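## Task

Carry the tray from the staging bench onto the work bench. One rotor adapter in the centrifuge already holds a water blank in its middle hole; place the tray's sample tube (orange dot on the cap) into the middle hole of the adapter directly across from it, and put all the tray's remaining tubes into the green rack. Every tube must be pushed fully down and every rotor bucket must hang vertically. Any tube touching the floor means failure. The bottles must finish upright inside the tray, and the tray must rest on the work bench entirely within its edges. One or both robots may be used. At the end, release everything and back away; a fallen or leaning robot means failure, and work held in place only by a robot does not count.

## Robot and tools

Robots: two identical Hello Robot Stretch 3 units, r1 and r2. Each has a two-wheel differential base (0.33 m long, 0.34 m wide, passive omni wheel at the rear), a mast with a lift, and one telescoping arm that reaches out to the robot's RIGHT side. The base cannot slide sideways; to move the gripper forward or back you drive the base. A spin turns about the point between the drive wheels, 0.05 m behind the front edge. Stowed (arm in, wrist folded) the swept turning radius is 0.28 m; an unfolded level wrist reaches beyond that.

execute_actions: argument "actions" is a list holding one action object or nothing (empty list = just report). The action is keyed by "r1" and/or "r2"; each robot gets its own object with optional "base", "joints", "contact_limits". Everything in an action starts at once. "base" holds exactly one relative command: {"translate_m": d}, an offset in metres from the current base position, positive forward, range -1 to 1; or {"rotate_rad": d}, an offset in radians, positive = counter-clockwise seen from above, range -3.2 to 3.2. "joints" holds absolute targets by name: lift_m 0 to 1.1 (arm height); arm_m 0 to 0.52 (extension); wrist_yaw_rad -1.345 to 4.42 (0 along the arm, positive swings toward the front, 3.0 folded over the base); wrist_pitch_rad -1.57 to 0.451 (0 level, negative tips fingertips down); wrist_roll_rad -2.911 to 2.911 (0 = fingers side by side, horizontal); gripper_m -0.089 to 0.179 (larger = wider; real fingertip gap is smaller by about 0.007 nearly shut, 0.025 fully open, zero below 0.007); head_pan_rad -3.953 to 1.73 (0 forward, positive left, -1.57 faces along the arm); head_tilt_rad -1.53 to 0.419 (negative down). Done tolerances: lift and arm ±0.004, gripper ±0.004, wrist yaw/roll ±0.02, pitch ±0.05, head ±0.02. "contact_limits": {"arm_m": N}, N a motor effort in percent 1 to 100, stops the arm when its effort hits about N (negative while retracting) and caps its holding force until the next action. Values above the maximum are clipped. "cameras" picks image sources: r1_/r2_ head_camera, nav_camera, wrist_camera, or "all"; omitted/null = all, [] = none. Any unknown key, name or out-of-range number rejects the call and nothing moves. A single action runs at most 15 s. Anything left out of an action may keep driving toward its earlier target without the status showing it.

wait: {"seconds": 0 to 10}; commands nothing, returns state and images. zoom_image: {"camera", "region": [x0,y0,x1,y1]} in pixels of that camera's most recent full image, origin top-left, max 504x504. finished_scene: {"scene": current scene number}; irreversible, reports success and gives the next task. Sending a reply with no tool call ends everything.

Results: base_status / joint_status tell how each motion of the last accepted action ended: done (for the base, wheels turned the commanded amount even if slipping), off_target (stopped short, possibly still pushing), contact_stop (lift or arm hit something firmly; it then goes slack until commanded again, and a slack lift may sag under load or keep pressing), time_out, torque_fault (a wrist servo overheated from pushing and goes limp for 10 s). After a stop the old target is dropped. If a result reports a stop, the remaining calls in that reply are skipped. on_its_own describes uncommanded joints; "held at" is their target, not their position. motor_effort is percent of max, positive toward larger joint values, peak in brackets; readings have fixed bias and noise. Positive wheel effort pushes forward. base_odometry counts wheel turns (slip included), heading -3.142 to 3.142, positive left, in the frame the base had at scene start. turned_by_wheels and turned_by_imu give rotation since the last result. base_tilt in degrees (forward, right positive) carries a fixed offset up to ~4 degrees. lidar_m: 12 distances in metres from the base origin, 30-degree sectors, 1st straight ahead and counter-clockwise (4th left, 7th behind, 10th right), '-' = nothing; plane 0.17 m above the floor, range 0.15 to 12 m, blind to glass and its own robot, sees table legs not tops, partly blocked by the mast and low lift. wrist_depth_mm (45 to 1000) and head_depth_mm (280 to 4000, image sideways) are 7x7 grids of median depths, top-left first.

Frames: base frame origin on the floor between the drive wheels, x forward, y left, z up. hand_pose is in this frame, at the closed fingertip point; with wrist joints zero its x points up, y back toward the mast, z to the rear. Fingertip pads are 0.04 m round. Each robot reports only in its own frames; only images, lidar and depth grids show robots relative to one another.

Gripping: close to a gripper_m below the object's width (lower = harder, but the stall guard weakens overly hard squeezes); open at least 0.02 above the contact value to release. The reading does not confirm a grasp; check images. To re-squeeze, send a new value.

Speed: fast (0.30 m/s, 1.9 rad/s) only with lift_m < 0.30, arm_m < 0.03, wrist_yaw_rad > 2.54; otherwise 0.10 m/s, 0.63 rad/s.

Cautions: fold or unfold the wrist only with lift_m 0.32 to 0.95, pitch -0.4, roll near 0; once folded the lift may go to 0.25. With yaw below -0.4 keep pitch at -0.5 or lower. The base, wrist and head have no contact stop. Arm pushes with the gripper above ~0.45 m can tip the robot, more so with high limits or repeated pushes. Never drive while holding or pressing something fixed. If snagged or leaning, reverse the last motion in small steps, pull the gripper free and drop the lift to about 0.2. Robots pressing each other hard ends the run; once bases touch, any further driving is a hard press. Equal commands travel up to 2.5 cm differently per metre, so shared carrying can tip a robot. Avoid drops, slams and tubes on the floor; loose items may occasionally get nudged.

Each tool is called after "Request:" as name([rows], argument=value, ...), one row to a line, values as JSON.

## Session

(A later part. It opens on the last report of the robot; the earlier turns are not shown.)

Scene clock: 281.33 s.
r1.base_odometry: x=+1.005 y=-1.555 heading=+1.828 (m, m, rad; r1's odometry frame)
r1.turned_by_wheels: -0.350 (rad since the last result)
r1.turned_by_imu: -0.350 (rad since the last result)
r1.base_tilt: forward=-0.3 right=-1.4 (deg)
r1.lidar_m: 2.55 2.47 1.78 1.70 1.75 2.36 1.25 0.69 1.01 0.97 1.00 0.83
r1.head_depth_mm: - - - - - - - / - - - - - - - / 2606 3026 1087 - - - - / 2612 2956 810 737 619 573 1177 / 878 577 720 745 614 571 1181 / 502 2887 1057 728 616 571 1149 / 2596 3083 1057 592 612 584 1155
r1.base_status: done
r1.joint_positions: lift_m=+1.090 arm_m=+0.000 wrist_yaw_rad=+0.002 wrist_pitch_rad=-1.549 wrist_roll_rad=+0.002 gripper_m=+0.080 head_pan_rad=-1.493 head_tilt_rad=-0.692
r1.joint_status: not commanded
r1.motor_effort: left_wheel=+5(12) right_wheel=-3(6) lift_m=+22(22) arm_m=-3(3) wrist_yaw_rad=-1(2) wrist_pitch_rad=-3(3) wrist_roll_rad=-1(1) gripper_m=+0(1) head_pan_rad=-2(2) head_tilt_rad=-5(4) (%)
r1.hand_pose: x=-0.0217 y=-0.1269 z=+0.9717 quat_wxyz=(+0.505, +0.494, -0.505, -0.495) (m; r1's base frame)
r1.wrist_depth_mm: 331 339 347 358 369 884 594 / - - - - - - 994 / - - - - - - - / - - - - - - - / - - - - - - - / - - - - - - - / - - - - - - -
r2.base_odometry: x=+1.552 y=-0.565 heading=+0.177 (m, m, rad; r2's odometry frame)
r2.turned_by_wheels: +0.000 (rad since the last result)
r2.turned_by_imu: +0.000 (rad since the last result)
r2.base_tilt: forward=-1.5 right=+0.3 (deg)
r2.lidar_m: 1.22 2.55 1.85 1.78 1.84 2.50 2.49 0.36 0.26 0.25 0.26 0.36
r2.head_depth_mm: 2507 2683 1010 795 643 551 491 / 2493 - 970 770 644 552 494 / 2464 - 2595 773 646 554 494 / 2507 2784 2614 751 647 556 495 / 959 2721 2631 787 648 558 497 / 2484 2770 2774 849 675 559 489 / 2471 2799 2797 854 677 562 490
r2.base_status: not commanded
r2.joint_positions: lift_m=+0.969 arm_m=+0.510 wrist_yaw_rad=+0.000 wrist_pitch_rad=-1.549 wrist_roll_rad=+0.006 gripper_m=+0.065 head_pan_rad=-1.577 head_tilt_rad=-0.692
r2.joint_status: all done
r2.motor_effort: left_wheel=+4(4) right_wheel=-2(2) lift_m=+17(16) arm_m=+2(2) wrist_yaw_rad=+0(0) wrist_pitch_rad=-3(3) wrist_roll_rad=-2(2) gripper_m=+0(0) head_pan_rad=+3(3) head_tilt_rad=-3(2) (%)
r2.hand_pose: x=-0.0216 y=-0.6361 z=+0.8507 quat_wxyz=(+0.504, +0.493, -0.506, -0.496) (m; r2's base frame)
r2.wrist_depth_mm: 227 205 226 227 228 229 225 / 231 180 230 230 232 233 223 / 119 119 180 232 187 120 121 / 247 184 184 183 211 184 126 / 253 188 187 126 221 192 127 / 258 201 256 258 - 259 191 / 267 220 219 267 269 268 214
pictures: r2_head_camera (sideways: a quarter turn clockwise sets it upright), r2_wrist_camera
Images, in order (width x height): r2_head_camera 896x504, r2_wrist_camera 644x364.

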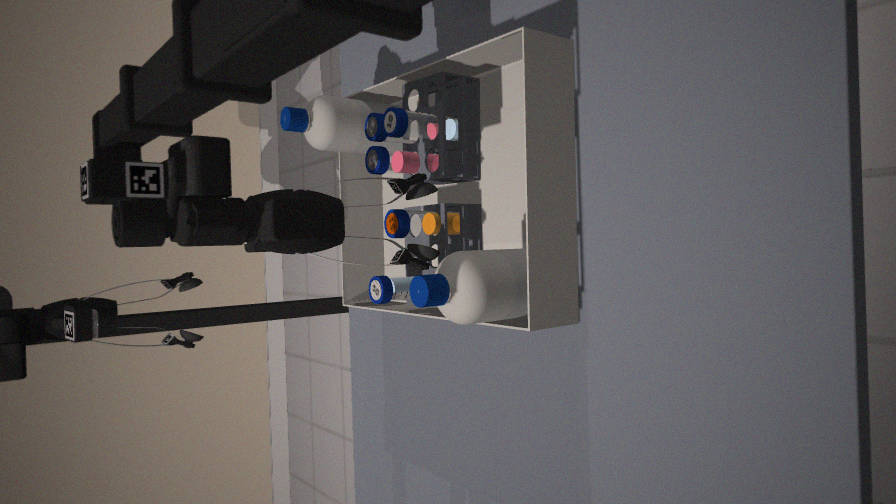

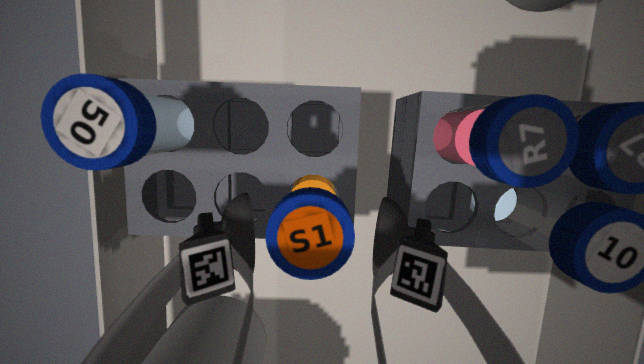

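Request:
execute_actions([
  {"r2":{"joints":{"gripper_m":-0.005}}},
], cameras=[])

Request:
execute_actions([
  {"r2":{"joints":{"lift_m":1.1}}},
], cameras=["r2_wrist_camera","r2_head_camera"])

Scene clock: 287.77 s.
r1.base_odometry: x=+1.005 y=-1.555 heading=+1.828 (m, m, rad; r1's odometry frame)
r1.turned_by_wheels: +0.000 (rad since the last result)
r1.turned_by_imu: +0.001 (rad since the last result)
r1.base_tilt: forward=-0.3 right=-1.3 (deg)
r1.lidar_m: 2.55 2.47 1.77 1.70 1.76 2.36 1.25 0.69 1.01 0.97 1.00 0.83
r1.head_depth_mm: - - - - - - - / - - - - - - - / 2622 3013 1087 - - - - / 2634 2970 802 745 616 571 1179 / 874 576 868 744 617 571 1178 / 503 2929 1053 726 615 572 1152 / 2623 3073 1058 593 608 582 1155
r1.base_status: not commanded
r1.joint_positions: lift_m=+1.090 arm_m=+0.000 wrist_yaw_rad=+0.002 wrist_pitch_rad=-1.549 wrist_roll_rad=+0.002 gripper_m=+0.080 head_pan_rad=-1.493 head_tilt_rad=-0.692
r1.joint_status: not commanded
r1.motor_effort: left_wheel=+6(5) right_wheel=-3(3) lift_m=+22(22) arm_m=-2(3) wrist_yaw_rad=-2(1) wrist_pitch_rad=-3(3) wrist_roll_rad=-1(1) gripper_m=-1(0) head_pan_rad=-2(3) head_tilt_rad=-5(4) (%)
r1.hand_pose: x=-0.0217 y=-0.1269 z=+0.9717 quat_wxyz=(+0.505, +0.494, -0.505, -0.495) (m; r1's base frame)
r1.wrist_depth_mm: 332 336 347 357 367 876 586 / - - - - - - 990 / - - - - - - - / - - - - - - - / - - - - - - - / - - - - - - - / - - - - - - -
r2.base_odometry: x=+1.552 y=-0.565 heading=+0.177 (m, m, rad; r2's odometry frame)
r2.turned_by_wheels: +0.000 (rad since the last result)
r2.turned_by_imu: +0.000 (rad since the last result)
r2.base_tilt: forward=-1.5 right=+0.3 (deg)
r2.lidar_m: 1.22 2.56 1.86 1.78 1.84 2.51 2.48 0.36 0.26 0.25 0.26 0.36
r2.head_depth_mm: 2511 2697 1012 797 642 549 492 / 2495 - 968 769 644 551 493 / 2481 - 2621 775 647 554 494 / 2502 2786 2612 751 648 555 495 / 957 2701 2617 789 647 557 498 / 2496 2806 2761 847 674 559 489 / 2471 2782 2779 854 677 563 491
r2.base_status: not commanded
r2.joint_positions: lift_m=+0.969 arm_m=+0.510 wrist_yaw_rad=+0.000 wrist_pitch_rad=-1.549 wrist_roll_rad=+0.006 gripper_m=-0.004 head_pan_rad=-1.577 head_tilt_rad=-0.692
r2.joint_status: all done
r2.motor_effort: left_wheel=+4(4) right_wheel=-2(2) lift_m=+18(17) arm_m=+2(2) wrist_yaw_rad=-1(0) wrist_pitch_rad=-3(3) wrist_roll_rad=-2(2) gripper_m=-12(87) head_pan_rad=+3(3) head_tilt_rad=-3(3) (%)
r2.hand_pose: x=-0.0216 y=-0.6361 z=+0.8507 quat_wxyz=(+0.504, +0.493, -0.506, -0.496) (m; r2's base frame)
r2.wrist_depth_mm: 225 203 225 227 228 228 224 / 231 179 229 230 233 233 224 / 118 119 181 232 187 120 120 / 245 184 184 183 213 184 126 / 252 188 189 122 212 191 127 / 260 217 257 259 260 261 190 / 268 204 219 268 268 267 215
pictures: none
No camera images: the call's "cameras" was empty. Leave "cameras" out to get every camera's image.

Scene clock: 289.80 s.
r1.base_odometry: x=+1.005 y=-1.555 heading=+1.828 (m, m, rad; r1's odometry frame)
r1.turned_by_wheels: +0.000 (rad since the last result)
r1.turned_by_imu: +0.000 (rad since the last result)
r1.base_tilt: forward=-0.3 right=-1.5 (deg)
r1.lidar_m: 2.55 2.47 1.78 1.70 1.76 2.35 1.26 0.69 1.01 0.97 1.00 0.83
r1.head_depth_mm: - - - - - - - / - - - - - - - / 2609 3035 1083 - - - - / 2584 2923 806 745 617 573 1176 / 498 3008 865 758 615 572 1175 / 2667 3035 1066 728 616 571 1149 / 2678 3070 1059 592 610 584 1159
r1.base_status: not commanded
r1.joint_positions: lift_m=+1.090 arm_m=+0.000 wrist_yaw_rad=+0.002 wrist_pitch_rad=-1.549 wrist_roll_rad=+0.002 gripper_m=+0.080 head_pan_rad=-1.493 head_tilt_rad=-0.692
r1.joint_status: not commanded
r1.motor_effort: left_wheel=+5(5) right_wheel=-3(3) lift_m=+22(22) arm_m=-3(3) wrist_yaw_rad=-2(2) wrist_pitch_rad=-4(3) wrist_roll_rad=-1(1) gripper_m=+0(0) head_pan_rad=-3(2) head_tilt_rad=-4(4) (%)
r1.hand_pose: x=-0.0217 y=-0.1269 z=+0.9717 quat_wxyz=(+0.505, +0.494, -0.505, -0.495) (m; r1's base frame)
r1.wrist_depth_mm: 334 337 346 359 368 877 590 / - - - - - - 990 / - - - - - - - / - - - - - - - / - - - - - - - / - - - - - - - / - - - - - - -
r2.base_odometry: x=+1.552 y=-0.565 heading=+0.177 (m, m, rad; r2's odometry frame)
r2.turned_by_wheels: +0.000 (rad since the last result)
r2.turned_by_imu: +0.000 (rad since the last result)
r2.base_tilt: forward=-1.4 right=+0.3 (deg)
r2.lidar_m: 1.21 2.56 1.86 1.78 1.84 2.51 2.48 0.36 0.26 0.25 0.26 0.36
r2.head_depth_mm: 2513 2824 2689 822 641 549 491 / 2544 2810 1014 771 645 551 492 / 2570 2843 2599 775 647 554 494 / 2510 2844 2596 764 646 555 496 / 954 2688 2605 787 647 557 497 / 2497 2792 2783 847 676 559 489 / 2474 2783 2785 854 677 562 491
r2.base_status: not commanded
r2.joint_positions: lift_m=+1.099 arm_m=+0.510 wrist_yaw_rad=+0.000 wrist_pitch_rad=-1.549 wrist_roll_rad=+0.006 gripper_m=-0.004 head_pan_rad=-1.577 head_tilt_rad=-0.692
r2.joint_status: all done
r2.motor_effort: left_wheel=+4(4) right_wheel=-2(3) lift_m=+63(66) arm_m=+2(2) wrist_yaw_rad=+2(0) wrist_pitch_rad=-3(3) wrist_roll_rad=-2(2) gripper_m=-12(12) head_pan_rad=+3(3) head_tilt_rad=-3(2) (%)
r2.hand_pose: x=-0.0216 y=-0.6361 z=+0.9805 quat_wxyz=(+0.504, +0.493, -0.506, -0.496) (m; r2's base frame)
r2.wrist_depth_mm: 349 352 346 351 346 282 355 / 355 361 356 358 358 354 368 / 368 370 303 364 267 309 375 / 372 376 342 316 318 322 383 / 385 385 345 122 390 387 392 / 399 396 271 398 402 398 407 / 409 411 252 371 380 412 417
pictures: r2_head_camera (sideways: a quarter turn clockwise sets it upright), r2_wrist_camera
Images, in order (width x height): r2_head_camera 896x504, r2_wrist_camera 644x364.

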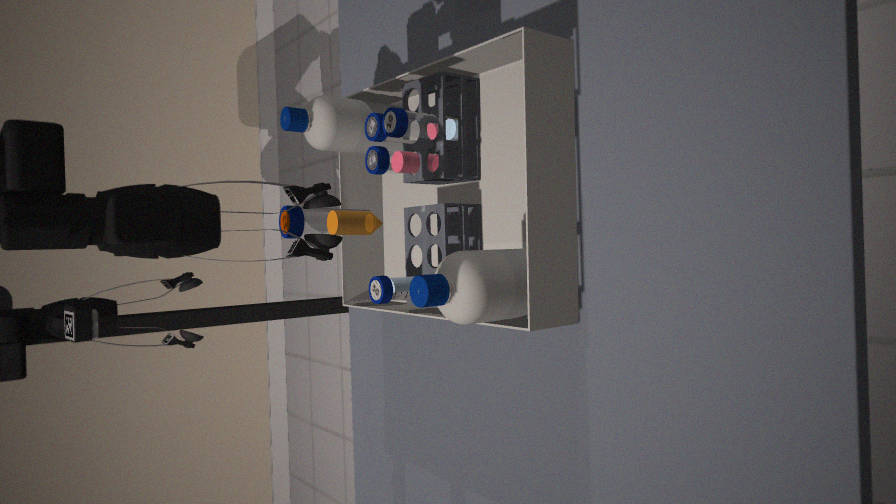

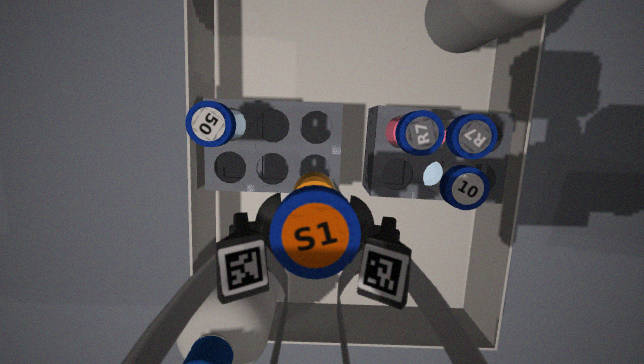

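Request:
execute_actions([
  {"r2":{"base":{"translate_m":-0.03}}},
], cameras=[])

Request:
execute_actions([
  {"r2":{"joints":{"arm_m":0.2,"head_pan_rad":-0.9,"head_tilt_rad":-0.7}}},
], cameras=[])

Request:
execute_actions([
  {"r2":{"base":{"translate_m":0.6}},"r1":{"joints":{"arm_m":0.3,"wrist_pitch_rad":-1.555,"gripper_m":0.065}}},
])

Scene clock: 299.83 s.
r1.base_odometry: x=+1.005 y=-1.555 heading=+1.828 (m, m, rad; r1's odometry frame)
r1.turned_by_wheels: +0.000 (rad since the last result)
r1.turned_by_imu: +0.001 (rad since the last result)
r1.base_tilt: forward=-0.2 right=-1.4 (deg)
r1.lidar_m: 2.55 2.47 1.77 1.70 1.76 2.37 1.26 0.69 1.01 0.97 1.00 0.83
r1.head_depth_mm: - - - - - - - / - - - - - - - / 2619 3001 1086 - - - - / 2638 3065 804 744 617 571 1170 / 1155 2985 889 759 616 574 1174 / 501 3055 918 728 617 571 1144 / 2656 3053 1054 592 609 584 1143
r1.base_status: not commanded
r1.joint_positions: lift_m=+1.090 arm_m=+0.000 wrist_yaw_rad=+0.002 wrist_pitch_rad=-1.549 wrist_roll_rad=+0.002 gripper_m=+0.080 head_pan_rad=-1.493 head_tilt_rad=-0.692
r1.joint_status: not commanded
r1.motor_effort: left_wheel=+5(5) right_wheel=-3(3) lift_m=+22(22) arm_m=-3(3) wrist_yaw_rad=-1(1) wrist_pitch_rad=-3(3) wrist_roll_rad=-1(2) gripper_m=+0(0) head_pan_rad=-3(2) head_tilt_rad=-4(5) (%)
r1.hand_pose: x=-0.0217 y=-0.1269 z=+0.9717 quat_wxyz=(+0.505, +0.494, -0.505, -0.495) (m; r1's base frame)
r1.wrist_depth_mm: 331 337 347 356 368 877 590 / - - - - - - 979 / - - - - - - - / - - - - - - - / - - - - - - - / - - - - - - - / - - - - - - -
r2.base_odometry: x=+1.523 y=-0.570 heading=+0.177 (m, m, rad; r2's odometry frame)
r2.turned_by_wheels: +0.000 (rad since the last result)
r2.turned_by_imu: +0.000 (rad since the last result)
r2.base_tilt: forward=-1.5 right=+0.3 (deg)
r2.lidar_m: 1.21 2.56 1.86 1.78 1.84 2.51 2.46 0.36 0.26 0.25 0.26 0.36
r2.head_depth_mm: 2497 2806 2700 827 649 549 492 / 2552 2826 2558 763 645 552 493 / 2589 2868 927 776 647 554 494 / 2522 2843 2607 777 647 555 496 / 1199 2710 2638 614 636 558 497 / 2474 2810 2768 847 674 559 498 / 2471 2762 2782 852 676 562 490
r2.base_status: done
r2.joint_positions: lift_m=+1.099 arm_m=+0.510 wrist_yaw_rad=+0.000 wrist_pitch_rad=-1.549 wrist_roll_rad=+0.006 gripper_m=-0.004 head_pan_rad=-1.577 head_tilt_rad=-0.692
r2.joint_status: not commanded
r2.motor_effort: left_wheel=+4(5) right_wheel=-2(6) lift_m=+63(63) arm_m=+2(2) wrist_yaw_rad=+2(0) wrist_pitch_rad=-3(3) wrist_roll_rad=-2(2) gripper_m=-11(11) head_pan_rad=+2(3) head_tilt_rad=-3(2) (%)
r2.hand_pose: x=-0.0216 y=-0.6361 z=+0.9805 quat_wxyz=(+0.504, +0.493, -0.506, -0.496) (m; r2's base frame)
r2.wrist_depth_mm: 348 344 346 352 326 332 355 / 357 355 357 358 360 361 365 / 365 363 308 312 250 366 377 / 376 375 372 316 318 381 381 / 384 388 382 123 388 390 393 / 396 399 310 400 395 405 403 / 410 406 302 374 378 412 421
pictures: none
No camera images: the call's "cameras" was empty. Leave "cameras" out to get every camera's image.

Scene clock: 303.33 s.
r1.base_odometry: x=+1.005 y=-1.555 heading=+1.828 (m, m, rad; r1's odometry frame)
r1.turned_by_wheels: +0.000 (rad since the last result)
r1.turned_by_imu: +0.001 (rad since the last result)
r1.base_tilt: forward=-0.3 right=-1.5 (deg)
r1.lidar_m: 2.56 2.47 1.77 1.70 1.75 2.36 1.25 0.69 1.01 0.97 1.00 0.83
r1.head_depth_mm: - - - - - - - / - - - - - - - / 2597 3043 1088 - - - - / 2654 2993 809 743 616 572 1173 / 795 2877 1062 757 618 572 1173 / 2663 3038 1061 727 617 570 1154 / 2677 3089 1057 595 608 586 1149
r1.base_status: not commanded
r1.joint_positions: lift_m=+1.090 arm_m=+0.000 wrist_yaw_rad=+0.002 wrist_pitch_rad=-1.549 wrist_roll_rad=+0.002 gripper_m=+0.080 head_pan_rad=-1.493 head_tilt_rad=-0.692
r1.joint_status: not commanded
r1.motor_effort: left_wheel=+5(5) right_wheel=-3(3) lift_m=+22(22) arm_m=-3(3) wrist_yaw_rad=-1(2) wrist_pitch_rad=-3(3) wrist_roll_rad=-2(2) gripper_m=+1(1) head_pan_rad=-3(3) head_tilt_rad=-4(4) (%)
r1.hand_pose: x=-0.0217 y=-0.1269 z=+0.9717 quat_wxyz=(+0.505, +0.494, -0.505, -0.495) (m; r1's base frame)
r1.wrist_depth_mm: 333 337 346 356 367 884 589 / - - - - - - 992 / - - - - - - - / - - - - - - - / - - - - - - - / - - - - - - - / - - - - - - -
r2.base_odometry: x=+1.523 y=-0.570 heading=+0.177 (m, m, rad; r2's odometry frame)
r2.turned_by_wheels: +0.000 (rad since the last result)
r2.turned_by_imu: +0.000 (rad since the last result)
r2.base_tilt: forward=-1.5 right=+0.3 (deg)
r2.lidar_m: 1.22 2.55 1.85 1.78 1.84 2.50 2.45 0.36 0.26 0.25 0.26 0.36
r2.head_depth_mm: 2547 2857 2707 825 625 550 471 / 2731 3039 2691 830 662 552 481 / 2917 3284 1122 836 665 555 1086 / 3160 3499 1125 842 668 555 1155 / 3342 3718 1136 846 672 601 1111 / 3085 3320 1296 849 674 1327 1139 / 2769 2930 1192 853 719 1259 1168
r2.base_status: not commanded
r2.joint_positions: lift_m=+1.099 arm_m=+0.200 wrist_yaw_rad=+0.000 wrist_pitch_rad=-1.550 wrist_roll_rad=+0.004 gripper_m=-0.004 head_pan_rad=-0.907 head_tilt_rad=-0.692
r2.joint_status: all done
r2.motor_effort: left_wheel=+4(4) right_wheel=-2(2) lift_m=+63(63) arm_m=-4(4) wrist_yaw_rad=-1(1) wrist_pitch_rad=-3(3) wrist_roll_rad=-1(2) gripper_m=-12(11) head_pan_rad=+3(35) head_tilt_rad=-2(2) (%)
r2.hand_pose: x=-0.0216 y=-0.3265 z=+0.9805 quat_wxyz=(+0.504, +0.494, -0.506, -0.496) (m; r2's base frame)
r2.wrist_depth_mm: 348 351 336 348 341 353 359 / 356 360 358 363 361 363 365 / 368 368 370 373 374 377 370 / 380 380 377 375 381 386 385 / 390 386 389 123 388 391 393 / - - - 125 - - - / - - - - - - -
pictures: none
No camera images: the call's "cameras" was empty. Leave "cameras" out to get every camera's image.

Scene clock: 310.83 s.
r1.base_odometry: x=+1.005 y=-1.555 heading=+1.828 (m, m, rad; r1's odometry frame)
r1.turned_by_wheels: +0.000 (rad since the last result)
r1.turned_by_imu: +0.002 (rad since the last result)
r1.base_tilt: forward=-0.2 right=-1.4 (deg)
r1.lidar_m: 2.55 2.47 1.77 1.70 1.75 2.35 1.25 0.69 1.01 0.97 1.00 0.83
r1.head_depth_mm: - 2831 1070 812 653 574 1158 / - 2983 1062 795 651 573 1149 / 2560 - 979 810 651 573 1148 / 2626 3016 807 745 615 572 1154 / 2674 3026 1058 756 616 571 1149 / 2673 3002 1053 727 613 571 1153 / 2669 3048 1056 592 608 584 1147
r1.base_status: not commanded
r1.joint_positions: lift_m=+1.090 arm_m=+0.300 wrist_yaw_rad=+0.000 wrist_pitch_rad=-1.549 wrist_roll_rad=+0.002 gripper_m=+0.065 head_pan_rad=-1.493 head_tilt_rad=-0.692
r1.joint_status: all done
r1.motor_effort: left_wheel=+5(5) right_wheel=-3(3) lift_m=+22(22) arm_m=+4(4) wrist_yaw_rad=+0(1) wrist_pitch_rad=-3(3) wrist_roll_rad=-1(1) gripper_m=+1(60) head_pan_rad=-2(2) head_tilt_rad=-4(4) (%)
r1.hand_pose: x=-0.0216 y=-0.4261 z=+0.9717 quat_wxyz=(+0.505, +0.494, -0.506, -0.495) (m; r1's base frame)
r1.wrist_depth_mm: 275 302 284 344 346 354 357 / 339 343 348 352 358 364 372 / 324 352 354 360 369 376 380 / 305 357 365 376 383 388 395 / 370 378 377 385 393 398 405 / 381 385 - 398 - - - / - - - - - - -
r2.base_odometry: x=+2.113 y=-0.464 heading=+0.177 (m, m, rad; r2's odometry frame)
r2.turned_by_wheels: +0.000 (rad since the last result)
r2.turned_by_imu: +0.000 (rad since the last result)
r2.base_tilt: forward=-1.5 right=+0.3 (deg)
r2.lidar_m: 2.20 2.28 1.86 1.79 1.85 2.51 1.02 0.36 0.26 0.25 0.26 0.45
r2.head_depth_mm: 2556 2817 2685 2004 661 550 472 / 2723 3020 2698 1120 702 551 473 / 2905 3271 1038 983 961 555 505 / 2995 3333 1130 828 884 831 1090 / 2660 2962 1119 728 779 877 1136 / 2324 479 519 582 837 1120 1165 / 393 431 491 609 991 1330 1173
r2.base_status: done
r2.joint_positions: lift_m=+1.099 arm_m=+0.200 wrist_yaw_rad=+0.000 wrist_pitch_rad=-1.550 wrist_roll_rad=+0.004 gripper_m=-0.004 head_pan_rad=-0.907 head_tilt_rad=-0.692
r2.joint_status: not commanded
r2.motor_effort: left_wheel=+3(9) right_wheel=-2(3) lift_m=+63(63) arm_m=-4(4) wrist_yaw_rad=+0(1) wrist_pitch_rad=-2(3) wrist_roll_rad=-1(1) gripper_m=-11(11) head_pan_rad=+3(3) head_tilt_rad=-2(3) (%)
r2.hand_pose: x=-0.0216 y=-0.3265 z=+0.9805 quat_wxyz=(+0.504, +0.494, -0.506, -0.496) (m; r2's base frame)
r2.wrist_depth_mm: 538 353 351 352 356 354 355 / 561 363 358 359 360 365 365 / 576 371 368 372 372 373 375 / - 384 381 376 382 379 387 / - 392 387 123 392 397 395 / - - - 125 - - - / - - - - - - -
pictures: r1_head_camera (sideways: a quarter turn clockwise sets it upright), r1_nav_camera (sideways: a quarter turn counterclockwise sets it upright), r1_wrist_camera, r2_head_camera (sideways: a quarter turn clockwise sets it upright), r2_nav_camera (sideways: a quarter turn counterclockwise sets it upright), r2_wrist_camera
Images, in order (width x height): r1_head_camera 896x504, r1_nav_camera 672x504, r1_wrist_camera 644x364, r2_head_camera 896x504, r2_nav_camera 672x504, r2_wrist_camera 644x364.

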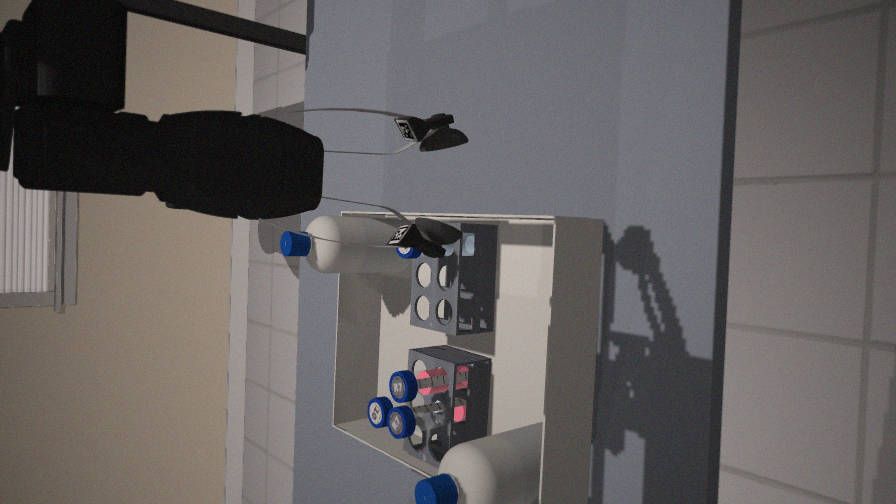

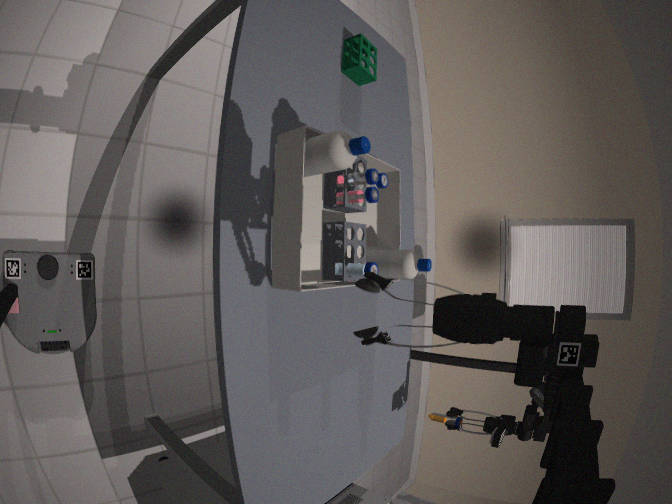

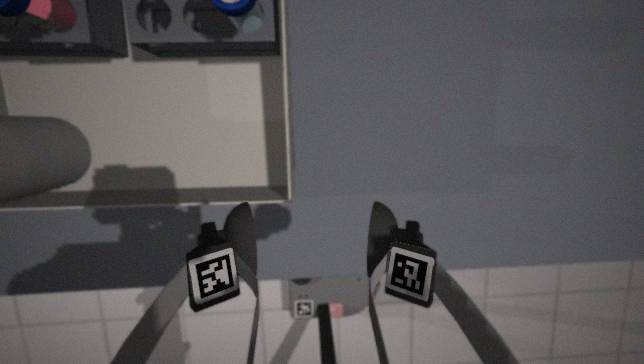

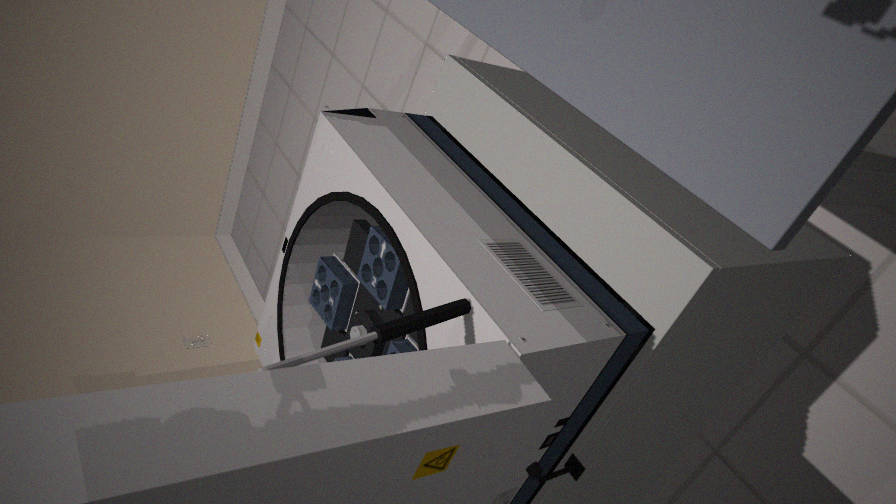

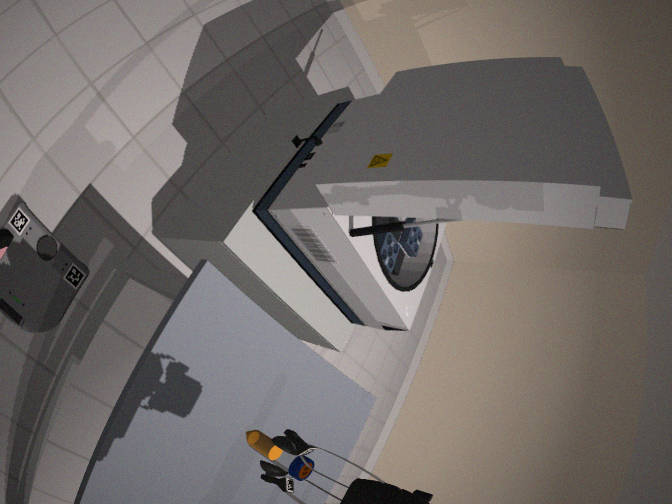

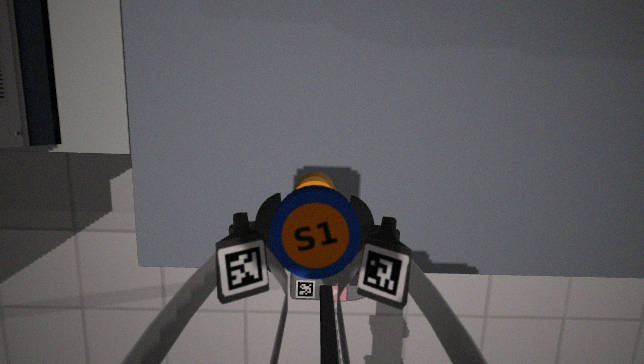

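Request:
execute_actions([
  {"r2":{"base":{"translate_m":-0.568},"joints":{"head_pan_rad":-1.57,"head_tilt_rad":-0.692}},"r1":{"joints":{"arm_m":0.0,"head_pan_rad":-2.6}}},
], cameras=["r1_head_camera","r1_nav_camera"])

Request:
execute_actions([
  {"r2":{"joints":{"arm_m":0.51}}},
], cameras=["r2_wrist_camera","r2_head_camera"])

Scene clock: 337.57 s.
r1.base_odometry: x=+1.005 y=-1.555 heading=+1.828 (m, m, rad; r1's odometry frame)
r1.turned_by_wheels: +0.000 (rad since the last result)
r1.turned_by_imu: +0.002 (rad since the last result)
r1.base_tilt: forward=-0.2 right=-1.4 (deg)
r1.lidar_m: 2.55 2.46 1.77 1.70 1.75 2.35 1.25 0.69 1.01 0.97 1.00 0.83
r1.head_depth_mm: - - 2412 2017 1596 1360 1158 / - - 1319 1685 1603 1340 1151 / - - 1092 1182 1475 1342 1157 / - - 1163 834 1191 1310 1155 / - - 1210 805 1472 1346 1152 / - 1233 1281 805 651 1312 1169 / - 3409 2839 - 648 557 1182
r1.base_status: not commanded
r1.joint_positions: lift_m=+1.090 arm_m=+0.000 wrist_yaw_rad=+0.000 wrist_pitch_rad=-1.549 wrist_roll_rad=+0.002 gripper_m=+0.065 head_pan_rad=-2.593 head_tilt_rad=-0.692
r1.joint_status: all done
r1.motor_effort: left_wheel=+5(5) right_wheel=-3(3) lift_m=+22(22) arm_m=-3(1) wrist_yaw_rad=+0(0) wrist_pitch_rad=-3(3) wrist_roll_rad=-2(1) gripper_m=+0(0) head_pan_rad=-3(31) head_tilt_rad=-5(3) (%)
r1.hand_pose: x=-0.0216 y=-0.1268 z=+0.9717 quat_wxyz=(+0.505, +0.494, -0.506, -0.495) (m; r1's base frame)
r1.wrist_depth_mm: 332 337 345 358 368 891 593 / - - - - - - 992 / - - - - - - - / - - - - - - - / - - - - - - - / - - - - - - - / - - - - - - -
r2.base_odometry: x=+1.554 y=-0.565 heading=+0.177 (m, m, rad; r2's odometry frame)
r2.turned_by_wheels: +0.000 (rad since the last result)
r2.turned_by_imu: +0.000 (rad since the last result)
r2.base_tilt: forward=-1.5 right=+0.3 (deg)
r2.lidar_m: 1.22 2.55 1.85 1.79 1.84 2.50 2.48 0.37 0.26 0.25 0.26 0.36
r2.head_depth_mm: - 2866 2682 797 643 549 491 / - 2856 868 770 646 552 492 / - - - 769 614 553 494 / 2498 2764 2744 760 639 556 495 / 958 2698 2635 815 651 558 497 / 2481 2805 2800 850 674 558 499 / 2490 2790 2776 853 677 561 501
r2.base_status: done
r2.joint_positions: lift_m=+1.099 arm_m=+0.200 wrist_yaw_rad=+0.000 wrist_pitch_rad=-1.550 wrist_roll_rad=+0.004 gripper_m=-0.004 head_pan_rad=-1.563 head_tilt_rad=-0.692
r2.joint_status: all done
r2.motor_effort: left_wheel=+3(4) right_wheel=-2(5) lift_m=+63(63) arm_m=-5(4) wrist_yaw_rad=-1(1) wrist_pitch_rad=-3(3) wrist_roll_rad=-2(2) gripper_m=-12(12) head_pan_rad=-3(35) head_tilt_rad=+0(4) (%)
r2.hand_pose: x=-0.0216 y=-0.3265 z=+0.9805 quat_wxyz=(+0.504, +0.494, -0.506, -0.496) (m; r2's base frame)
r2.wrist_depth_mm: 349 351 336 346 341 341 356 / 360 356 361 363 361 366 363 / 367 369 368 372 374 372 378 / 378 384 380 373 381 383 386 / 385 388 387 123 389 395 397 / - - - 125 - - - / - - - - - - -
pictures: r1_head_camera (sideways: a quarter turn clockwise sets it upright), r1_nav_camera (sideways: a quarter turn counterclockwise sets it upright)
Images, in order (width x height): r1_head_camera 896x504, r1_nav_camera 672x504.

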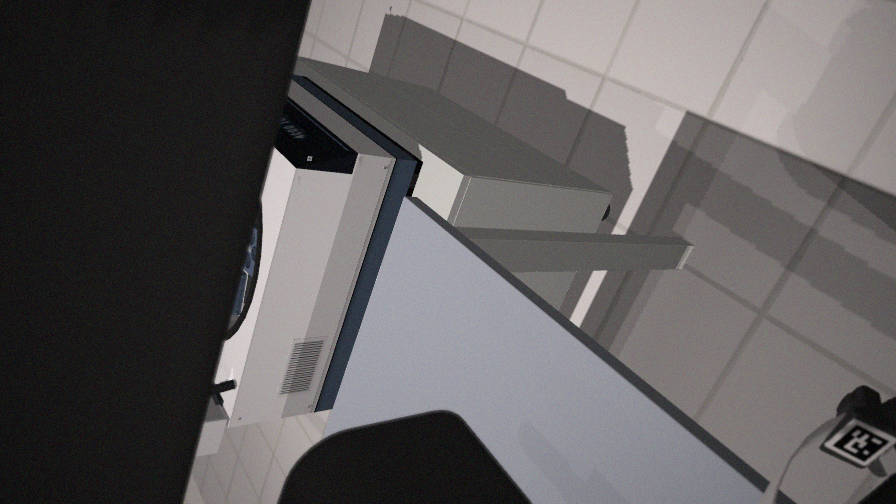

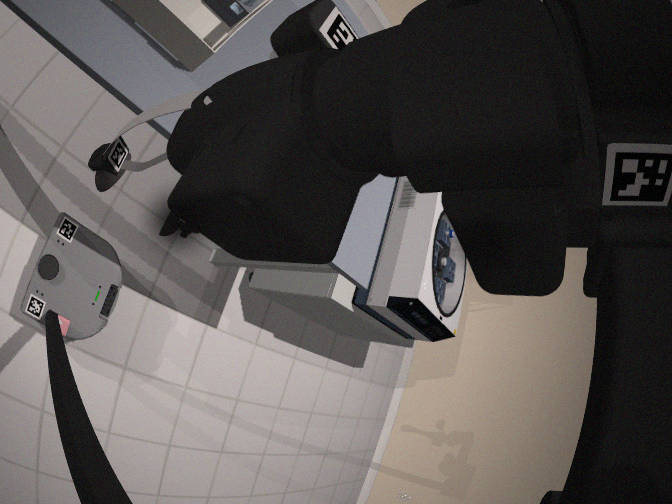

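Scene clock: 341.07 s.
r1.base_odometry: x=+1.005 y=-1.555 heading=+1.828 (m, m, rad; r1's odometry frame)
r1.turned_by_wheels: +0.000 (rad since the last result)
r1.turned_by_imu: +0.001 (rad since the last result)
r1.base_tilt: forward=-0.2 right=-1.4 (deg)
r1.lidar_m: 2.55 2.47 1.78 1.70 1.76 2.36 1.25 0.69 1.01 0.97 1.00 0.83
r1.head_depth_mm: - - 2439 1998 1606 1355 1153 / - - 1318 1697 1599 1345 1154 / - - 1094 1184 1473 1342 1151 / - - 1166 835 1189 1313 1147 / - - 1216 804 1472 1336 1154 / - 1234 1269 806 650 1316 1177 / - 3328 2869 - 647 557 1170
r1.base_status: not commanded
r1.joint_positions: lift_m=+1.090 arm_m=+0.000 wrist_yaw_rad=+0.000 wrist_pitch_rad=-1.549 wrist_roll_rad=+0.002 gripper_m=+0.065 head_pan_rad=-2.593 head_tilt_rad=-0.692
r1.joint_status: not commanded
r1.motor_effort: left_wheel=+5(5) right_wheel=-3(3) lift_m=+22(22) arm_m=-3(3) wrist_yaw_rad=+0(0) wrist_pitch_rad=-3(3) wrist_roll_rad=-1(1) gripper_m=+0(0) head_pan_rad=-3(2) head_tilt_rad=-5(4) (%)
r1.hand_pose: x=-0.0216 y=-0.1268 z=+0.9717 quat_wxyz=(+0.505, +0.494, -0.506, -0.495) (m; r1's base frame)
r1.wrist_depth_mm: 332 337 347 356 370 877 589 / - - - - - - 997 / - - - - - - - / - - - - - - - / - - - - - - - / - - - - - - - / - - - - - - -
r2.base_odometry: x=+1.554 y=-0.565 heading=+0.177 (m, m, rad; r2's odometry frame)
r2.turned_by_wheels: +0.000 (rad since the last result)
r2.turned_by_imu: +0.000 (rad since the last result)
r2.base_tilt: forward=-1.5 right=+0.3 (deg)
r2.lidar_m: 1.22 2.55 1.85 1.77 1.84 2.50 2.48 0.36 0.26 0.25 0.26 0.36
r2.head_depth_mm: 2510 2793 2705 796 641 550 491 / 2531 2797 853 772 643 551 492 / - 2838 2594 782 645 554 494 / 2504 2792 2685 759 639 555 496 / 968 2699 2637 814 652 557 497 / 2495 2809 2771 849 675 560 499 / 2489 2808 2796 853 677 561 501
r2.base_status: not commanded
r2.joint_positions: lift_m=+1.099 arm_m=+0.510 wrist_yaw_rad=+0.000 wrist_pitch_rad=-1.550 wrist_roll_rad=+0.004 gripper_m=-0.004 head_pan_rad=-1.563 head_tilt_rad=-0.692
r2.joint_status: all done
r2.motor_effort: left_wheel=+3(3) right_wheel=-2(2) lift_m=+63(63) arm_m=+2(3) wrist_yaw_rad=+0(1) wrist_pitch_rad=-3(3) wrist_roll_rad=-2(2) gripper_m=-12(11) head_pan_rad=-3(4) head_tilt_rad=+0(0) (%)
r2.hand_pose: x=-0.0216 y=-0.6360 z=+0.9805 quat_wxyz=(+0.504, +0.494, -0.506, -0.496) (m; r2's base frame)
r2.wrist_depth_mm: 348 350 348 347 350 271 356 / 357 355 357 355 357 355 362 / 369 371 296 361 307 312 374 / 375 375 364 315 323 317 384 / 390 385 376 122 390 388 389 / 397 398 271 401 400 401 408 / 412 408 252 374 381 416 417
pictures: r2_head_camera (sideways: a quarter turn clockwise sets it upright), r2_wrist_camera
Images, in order (width x height): r2_head_camera 896x504, r2_wrist_camera 644x364.

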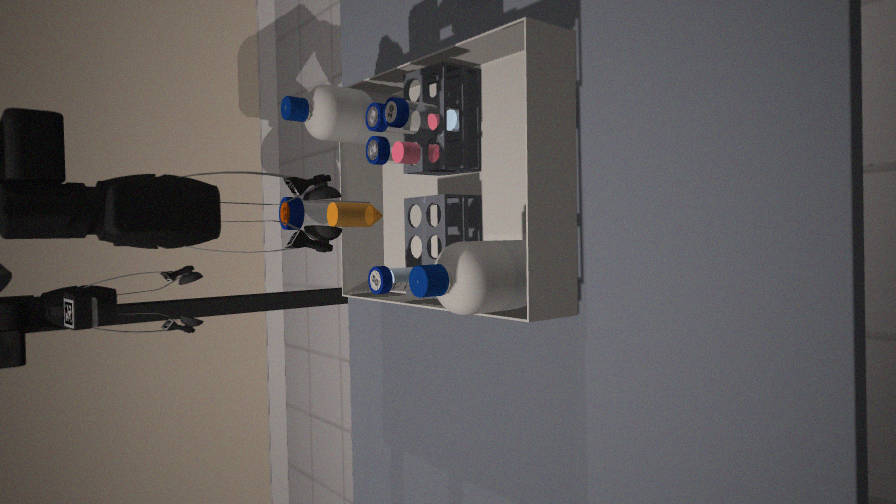

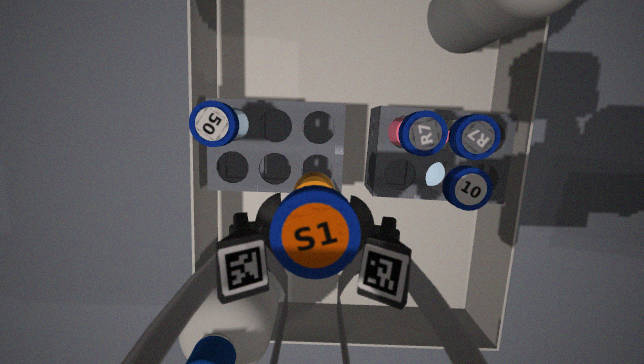

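Request:
execute_actions([
  {"r2":{"base":{"translate_m":-0.003},"joints":{"lift_m":1.04}}},
], cameras=["r2_wrist_camera","r2_head_camera"])

Request:
execute_actions([
  {"r2":{"joints":{"lift_m":1.015}}},
], cameras=["r2_wrist_camera","r2_head_camera"])

Scene clock: 347.07 s.
r1.base_odometry: x=+1.005 y=-1.555 heading=+1.828 (m, m, rad; r1's odometry frame)
r1.turned_by_wheels: +0.000 (rad since the last result)
r1.turned_by_imu: +0.001 (rad since the last result)
r1.base_tilt: forward=-0.3 right=-1.3 (deg)
r1.lidar_m: 2.55 2.47 1.77 1.70 1.75 2.35 1.25 0.69 1.01 0.97 1.00 0.83
r1.head_depth_mm: - - 2423 1994 1592 1347 1164 / - - 1308 1706 1606 1348 1162 / - - 1093 1174 1478 1348 1150 / - - 1155 840 1193 1322 1152 / - - 1212 805 1479 1338 1153 / - 1248 1278 803 649 1299 1173 / - 3397 2881 - 649 559 1176
r1.base_status: not commanded
r1.joint_positions: lift_m=+1.090 arm_m=+0.000 wrist_yaw_rad=+0.000 wrist_pitch_rad=-1.549 wrist_roll_rad=+0.002 gripper_m=+0.065 head_pan_rad=-2.593 head_tilt_rad=-0.692
r1.joint_status: not commanded
r1.motor_effort: left_wheel=+5(6) right_wheel=-3(3) lift_m=+22(22) arm_m=-3(3) wrist_yaw_rad=+0(1) wrist_pitch_rad=-3(2) wrist_roll_rad=-1(1) gripper_m=-1(0) head_pan_rad=-3(2) head_tilt_rad=-4(4) (%)
r1.hand_pose: x=-0.0216 y=-0.1268 z=+0.9717 quat_wxyz=(+0.505, +0.494, -0.506, -0.495) (m; r1's base frame)
r1.wrist_depth_mm: 332 336 347 357 370 876 586 / - - - - - - 998 / - - - - - - - / - - - - - - - / - - - - - - - / - - - - - - - / - - - - - - -
r2.base_odometry: x=+1.551 y=-0.565 heading=+0.177 (m, m, rad; r2's odometry frame)
r2.turned_by_wheels: +0.000 (rad since the last result)
r2.turned_by_imu: +0.000 (rad since the last result)
r2.base_tilt: forward=-1.5 right=+0.3 (deg)
r2.lidar_m: 1.22 2.56 1.86 1.78 1.85 2.50 2.48 0.37 0.26 0.25 0.26 0.36
r2.head_depth_mm: - 2826 2663 797 642 549 492 / 2577 2836 849 769 645 552 492 / - 2783 2712 776 646 553 493 / 2488 2756 2746 753 643 555 497 / 962 2760 2632 814 652 557 497 / 2489 2802 2786 848 674 560 498 / 2501 2794 2806 852 677 561 500
r2.base_status: done
r2.joint_positions: lift_m=+1.041 arm_m=+0.510 wrist_yaw_rad=+0.000 wrist_pitch_rad=-1.550 wrist_roll_rad=+0.004 gripper_m=-0.004 head_pan_rad=-1.563 head_tilt_rad=-0.692
r2.joint_status: all done
r2.motor_effort: left_wheel=+3(6) right_wheel=-2(6) lift_m=+18(59) arm_m=+2(2) wrist_yaw_rad=-1(0) wrist_pitch_rad=-3(3) wrist_roll_rad=-1(2) gripper_m=-12(11) head_pan_rad=-3(3) head_tilt_rad=+0(0) (%)
r2.hand_pose: x=-0.0216 y=-0.6360 z=+0.9227 quat_wxyz=(+0.504, +0.494, -0.506, -0.496) (m; r2's base frame)
r2.wrist_depth_mm: 294 290 294 297 296 276 264 / 303 301 300 301 302 303 305 / 309 309 251 278 250 193 315 / 319 319 260 254 262 258 323 / 326 324 320 123 328 284 334 / 336 333 274 336 339 316 344 / 346 347 220 336 340 313 354
pictures: r2_head_camera (sideways: a quarter turn clockwise sets it upright), r2_wrist_camera
Images, in order (width x height): r2_head_camera 896x504, r2_wrist_camera 644x364.

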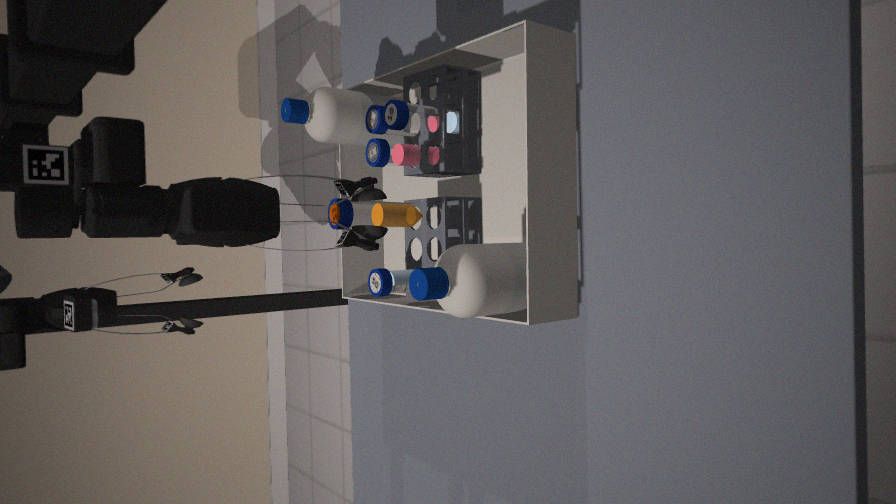

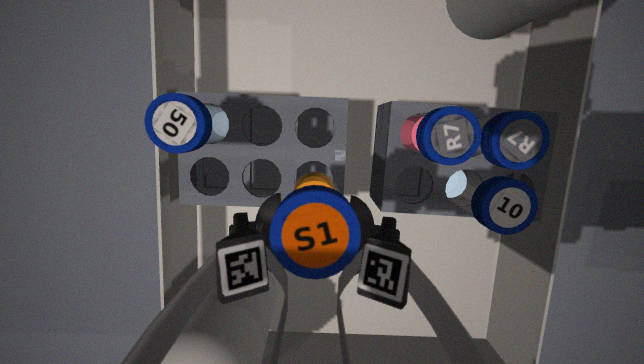

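Scene clock: 348.07 s.
r1.base_odometry: x=+1.005 y=-1.555 heading=+1.828 (m, m, rad; r1's odometry frame)
r1.turned_by_wheels: +0.000 (rad since the last result)
r1.turned_by_imu: +0.000 (rad since the last result)
r1.base_tilt: forward=-0.3 right=-1.4 (deg)
r1.lidar_m: 2.55 2.47 1.77 1.70 1.75 2.37 1.26 0.69 1.01 0.97 1.00 0.83
r1.head_depth_mm: - - 2418 2011 1594 1354 1157 / - - 1314 1703 1595 1348 1154 / - - 1103 1183 1484 1337 1150 / - - 1156 836 1184 1305 1157 / - - 1209 806 1472 1341 1153 / - 1241 1271 803 651 1315 1179 / - 3373 2863 - 650 559 1175
r1.base_status: not commanded
r1.joint_positions: lift_m=+1.090 arm_m=+0.000 wrist_yaw_rad=+0.000 wrist_pitch_rad=-1.549 wrist_roll_rad=+0.002 gripper_m=+0.065 head_pan_rad=-2.593 head_tilt_rad=-0.692
r1.joint_status: not commanded
r1.motor_effort: left_wheel=+5(5) right_wheel=-3(3) lift_m=+22(22) arm_m=-3(3) wrist_yaw_rad=+0(0) wrist_pitch_rad=-3(3) wrist_roll_rad=-1(2) gripper_m=+1(1) head_pan_rad=-3(2) head_tilt_rad=-6(4) (%)
r1.hand_pose: x=-0.0216 y=-0.1268 z=+0.9717 quat_wxyz=(+0.505, +0.494, -0.506, -0.495) (m; r1's base frame)
r1.wrist_depth_mm: 331 337 344 358 367 890 589 / - - - - - - - / - - - - - - - / - - - - - - - / - - - - - - - / - - - - - - - / - - - - - - -
r2.base_odometry: x=+1.551 y=-0.565 heading=+0.177 (m, m, rad; r2's odometry frame)
r2.turned_by_wheels: +0.000 (rad since the last result)
r2.turned_by_imu: +0.000 (rad since the last result)
r2.base_tilt: forward=-1.5 right=+0.3 (deg)
r2.lidar_m: 1.22 2.56 1.86 1.78 1.84 2.51 2.48 0.36 0.26 0.25 0.26 0.36
r2.head_depth_mm: 2414 2917 2696 799 642 549 491 / 2394 2838 850 771 644 552 492 / 2373 2867 2660 776 646 553 494 / 2465 2765 2736 746 643 555 495 / 962 2761 2613 814 652 557 497 / 2496 2819 2781 848 675 558 498 / 2490 2777 2814 854 679 561 501
r2.base_status: not commanded
r2.joint_positions: lift_m=+1.016 arm_m=+0.510 wrist_yaw_rad=+0.000 wrist_pitch_rad=-1.550 wrist_roll_rad=+0.004 gripper_m=-0.004 head_pan_rad=-1.563 head_tilt_rad=-0.692
r2.joint_status: all done
r2.motor_effort: left_wheel=+3(3) right_wheel=-2(2) lift_m=+18(18) arm_m=+2(2) wrist_yaw_rad=+0(0) wrist_pitch_rad=-3(3) wrist_roll_rad=-1(1) gripper_m=-12(12) head_pan_rad=-4(3) head_tilt_rad=+1(0) (%)
r2.hand_pose: x=-0.0216 y=-0.6360 z=+0.8977 quat_wxyz=(+0.504, +0.494, -0.506, -0.496) (m; r2's base frame)
r2.wrist_depth_mm: 271 260 273 273 272 272 235 / 280 262 276 279 278 278 246 / 284 165 227 229 224 167 233 / 294 252 259 229 243 232 241 / 302 298 298 123 303 237 305 / 309 307 272 309 311 309 313 / 318 317 220 318 319 313 326
pictures: r2_head_camera (sideways: a quarter turn clockwise sets it upright), r2_wrist_camera
Images, in order (width x height): r2_head_camera 896x504, r2_wrist_camera 644x364.

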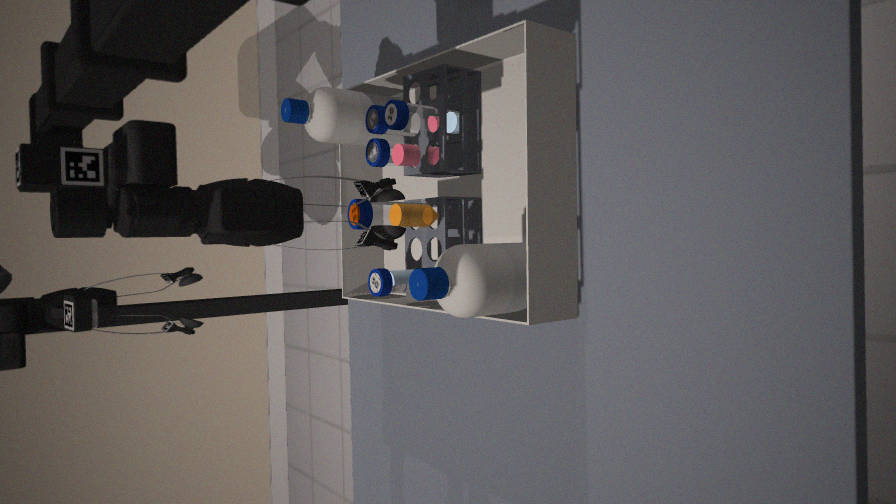

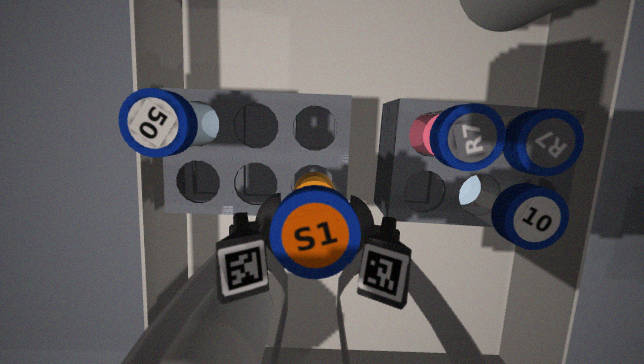

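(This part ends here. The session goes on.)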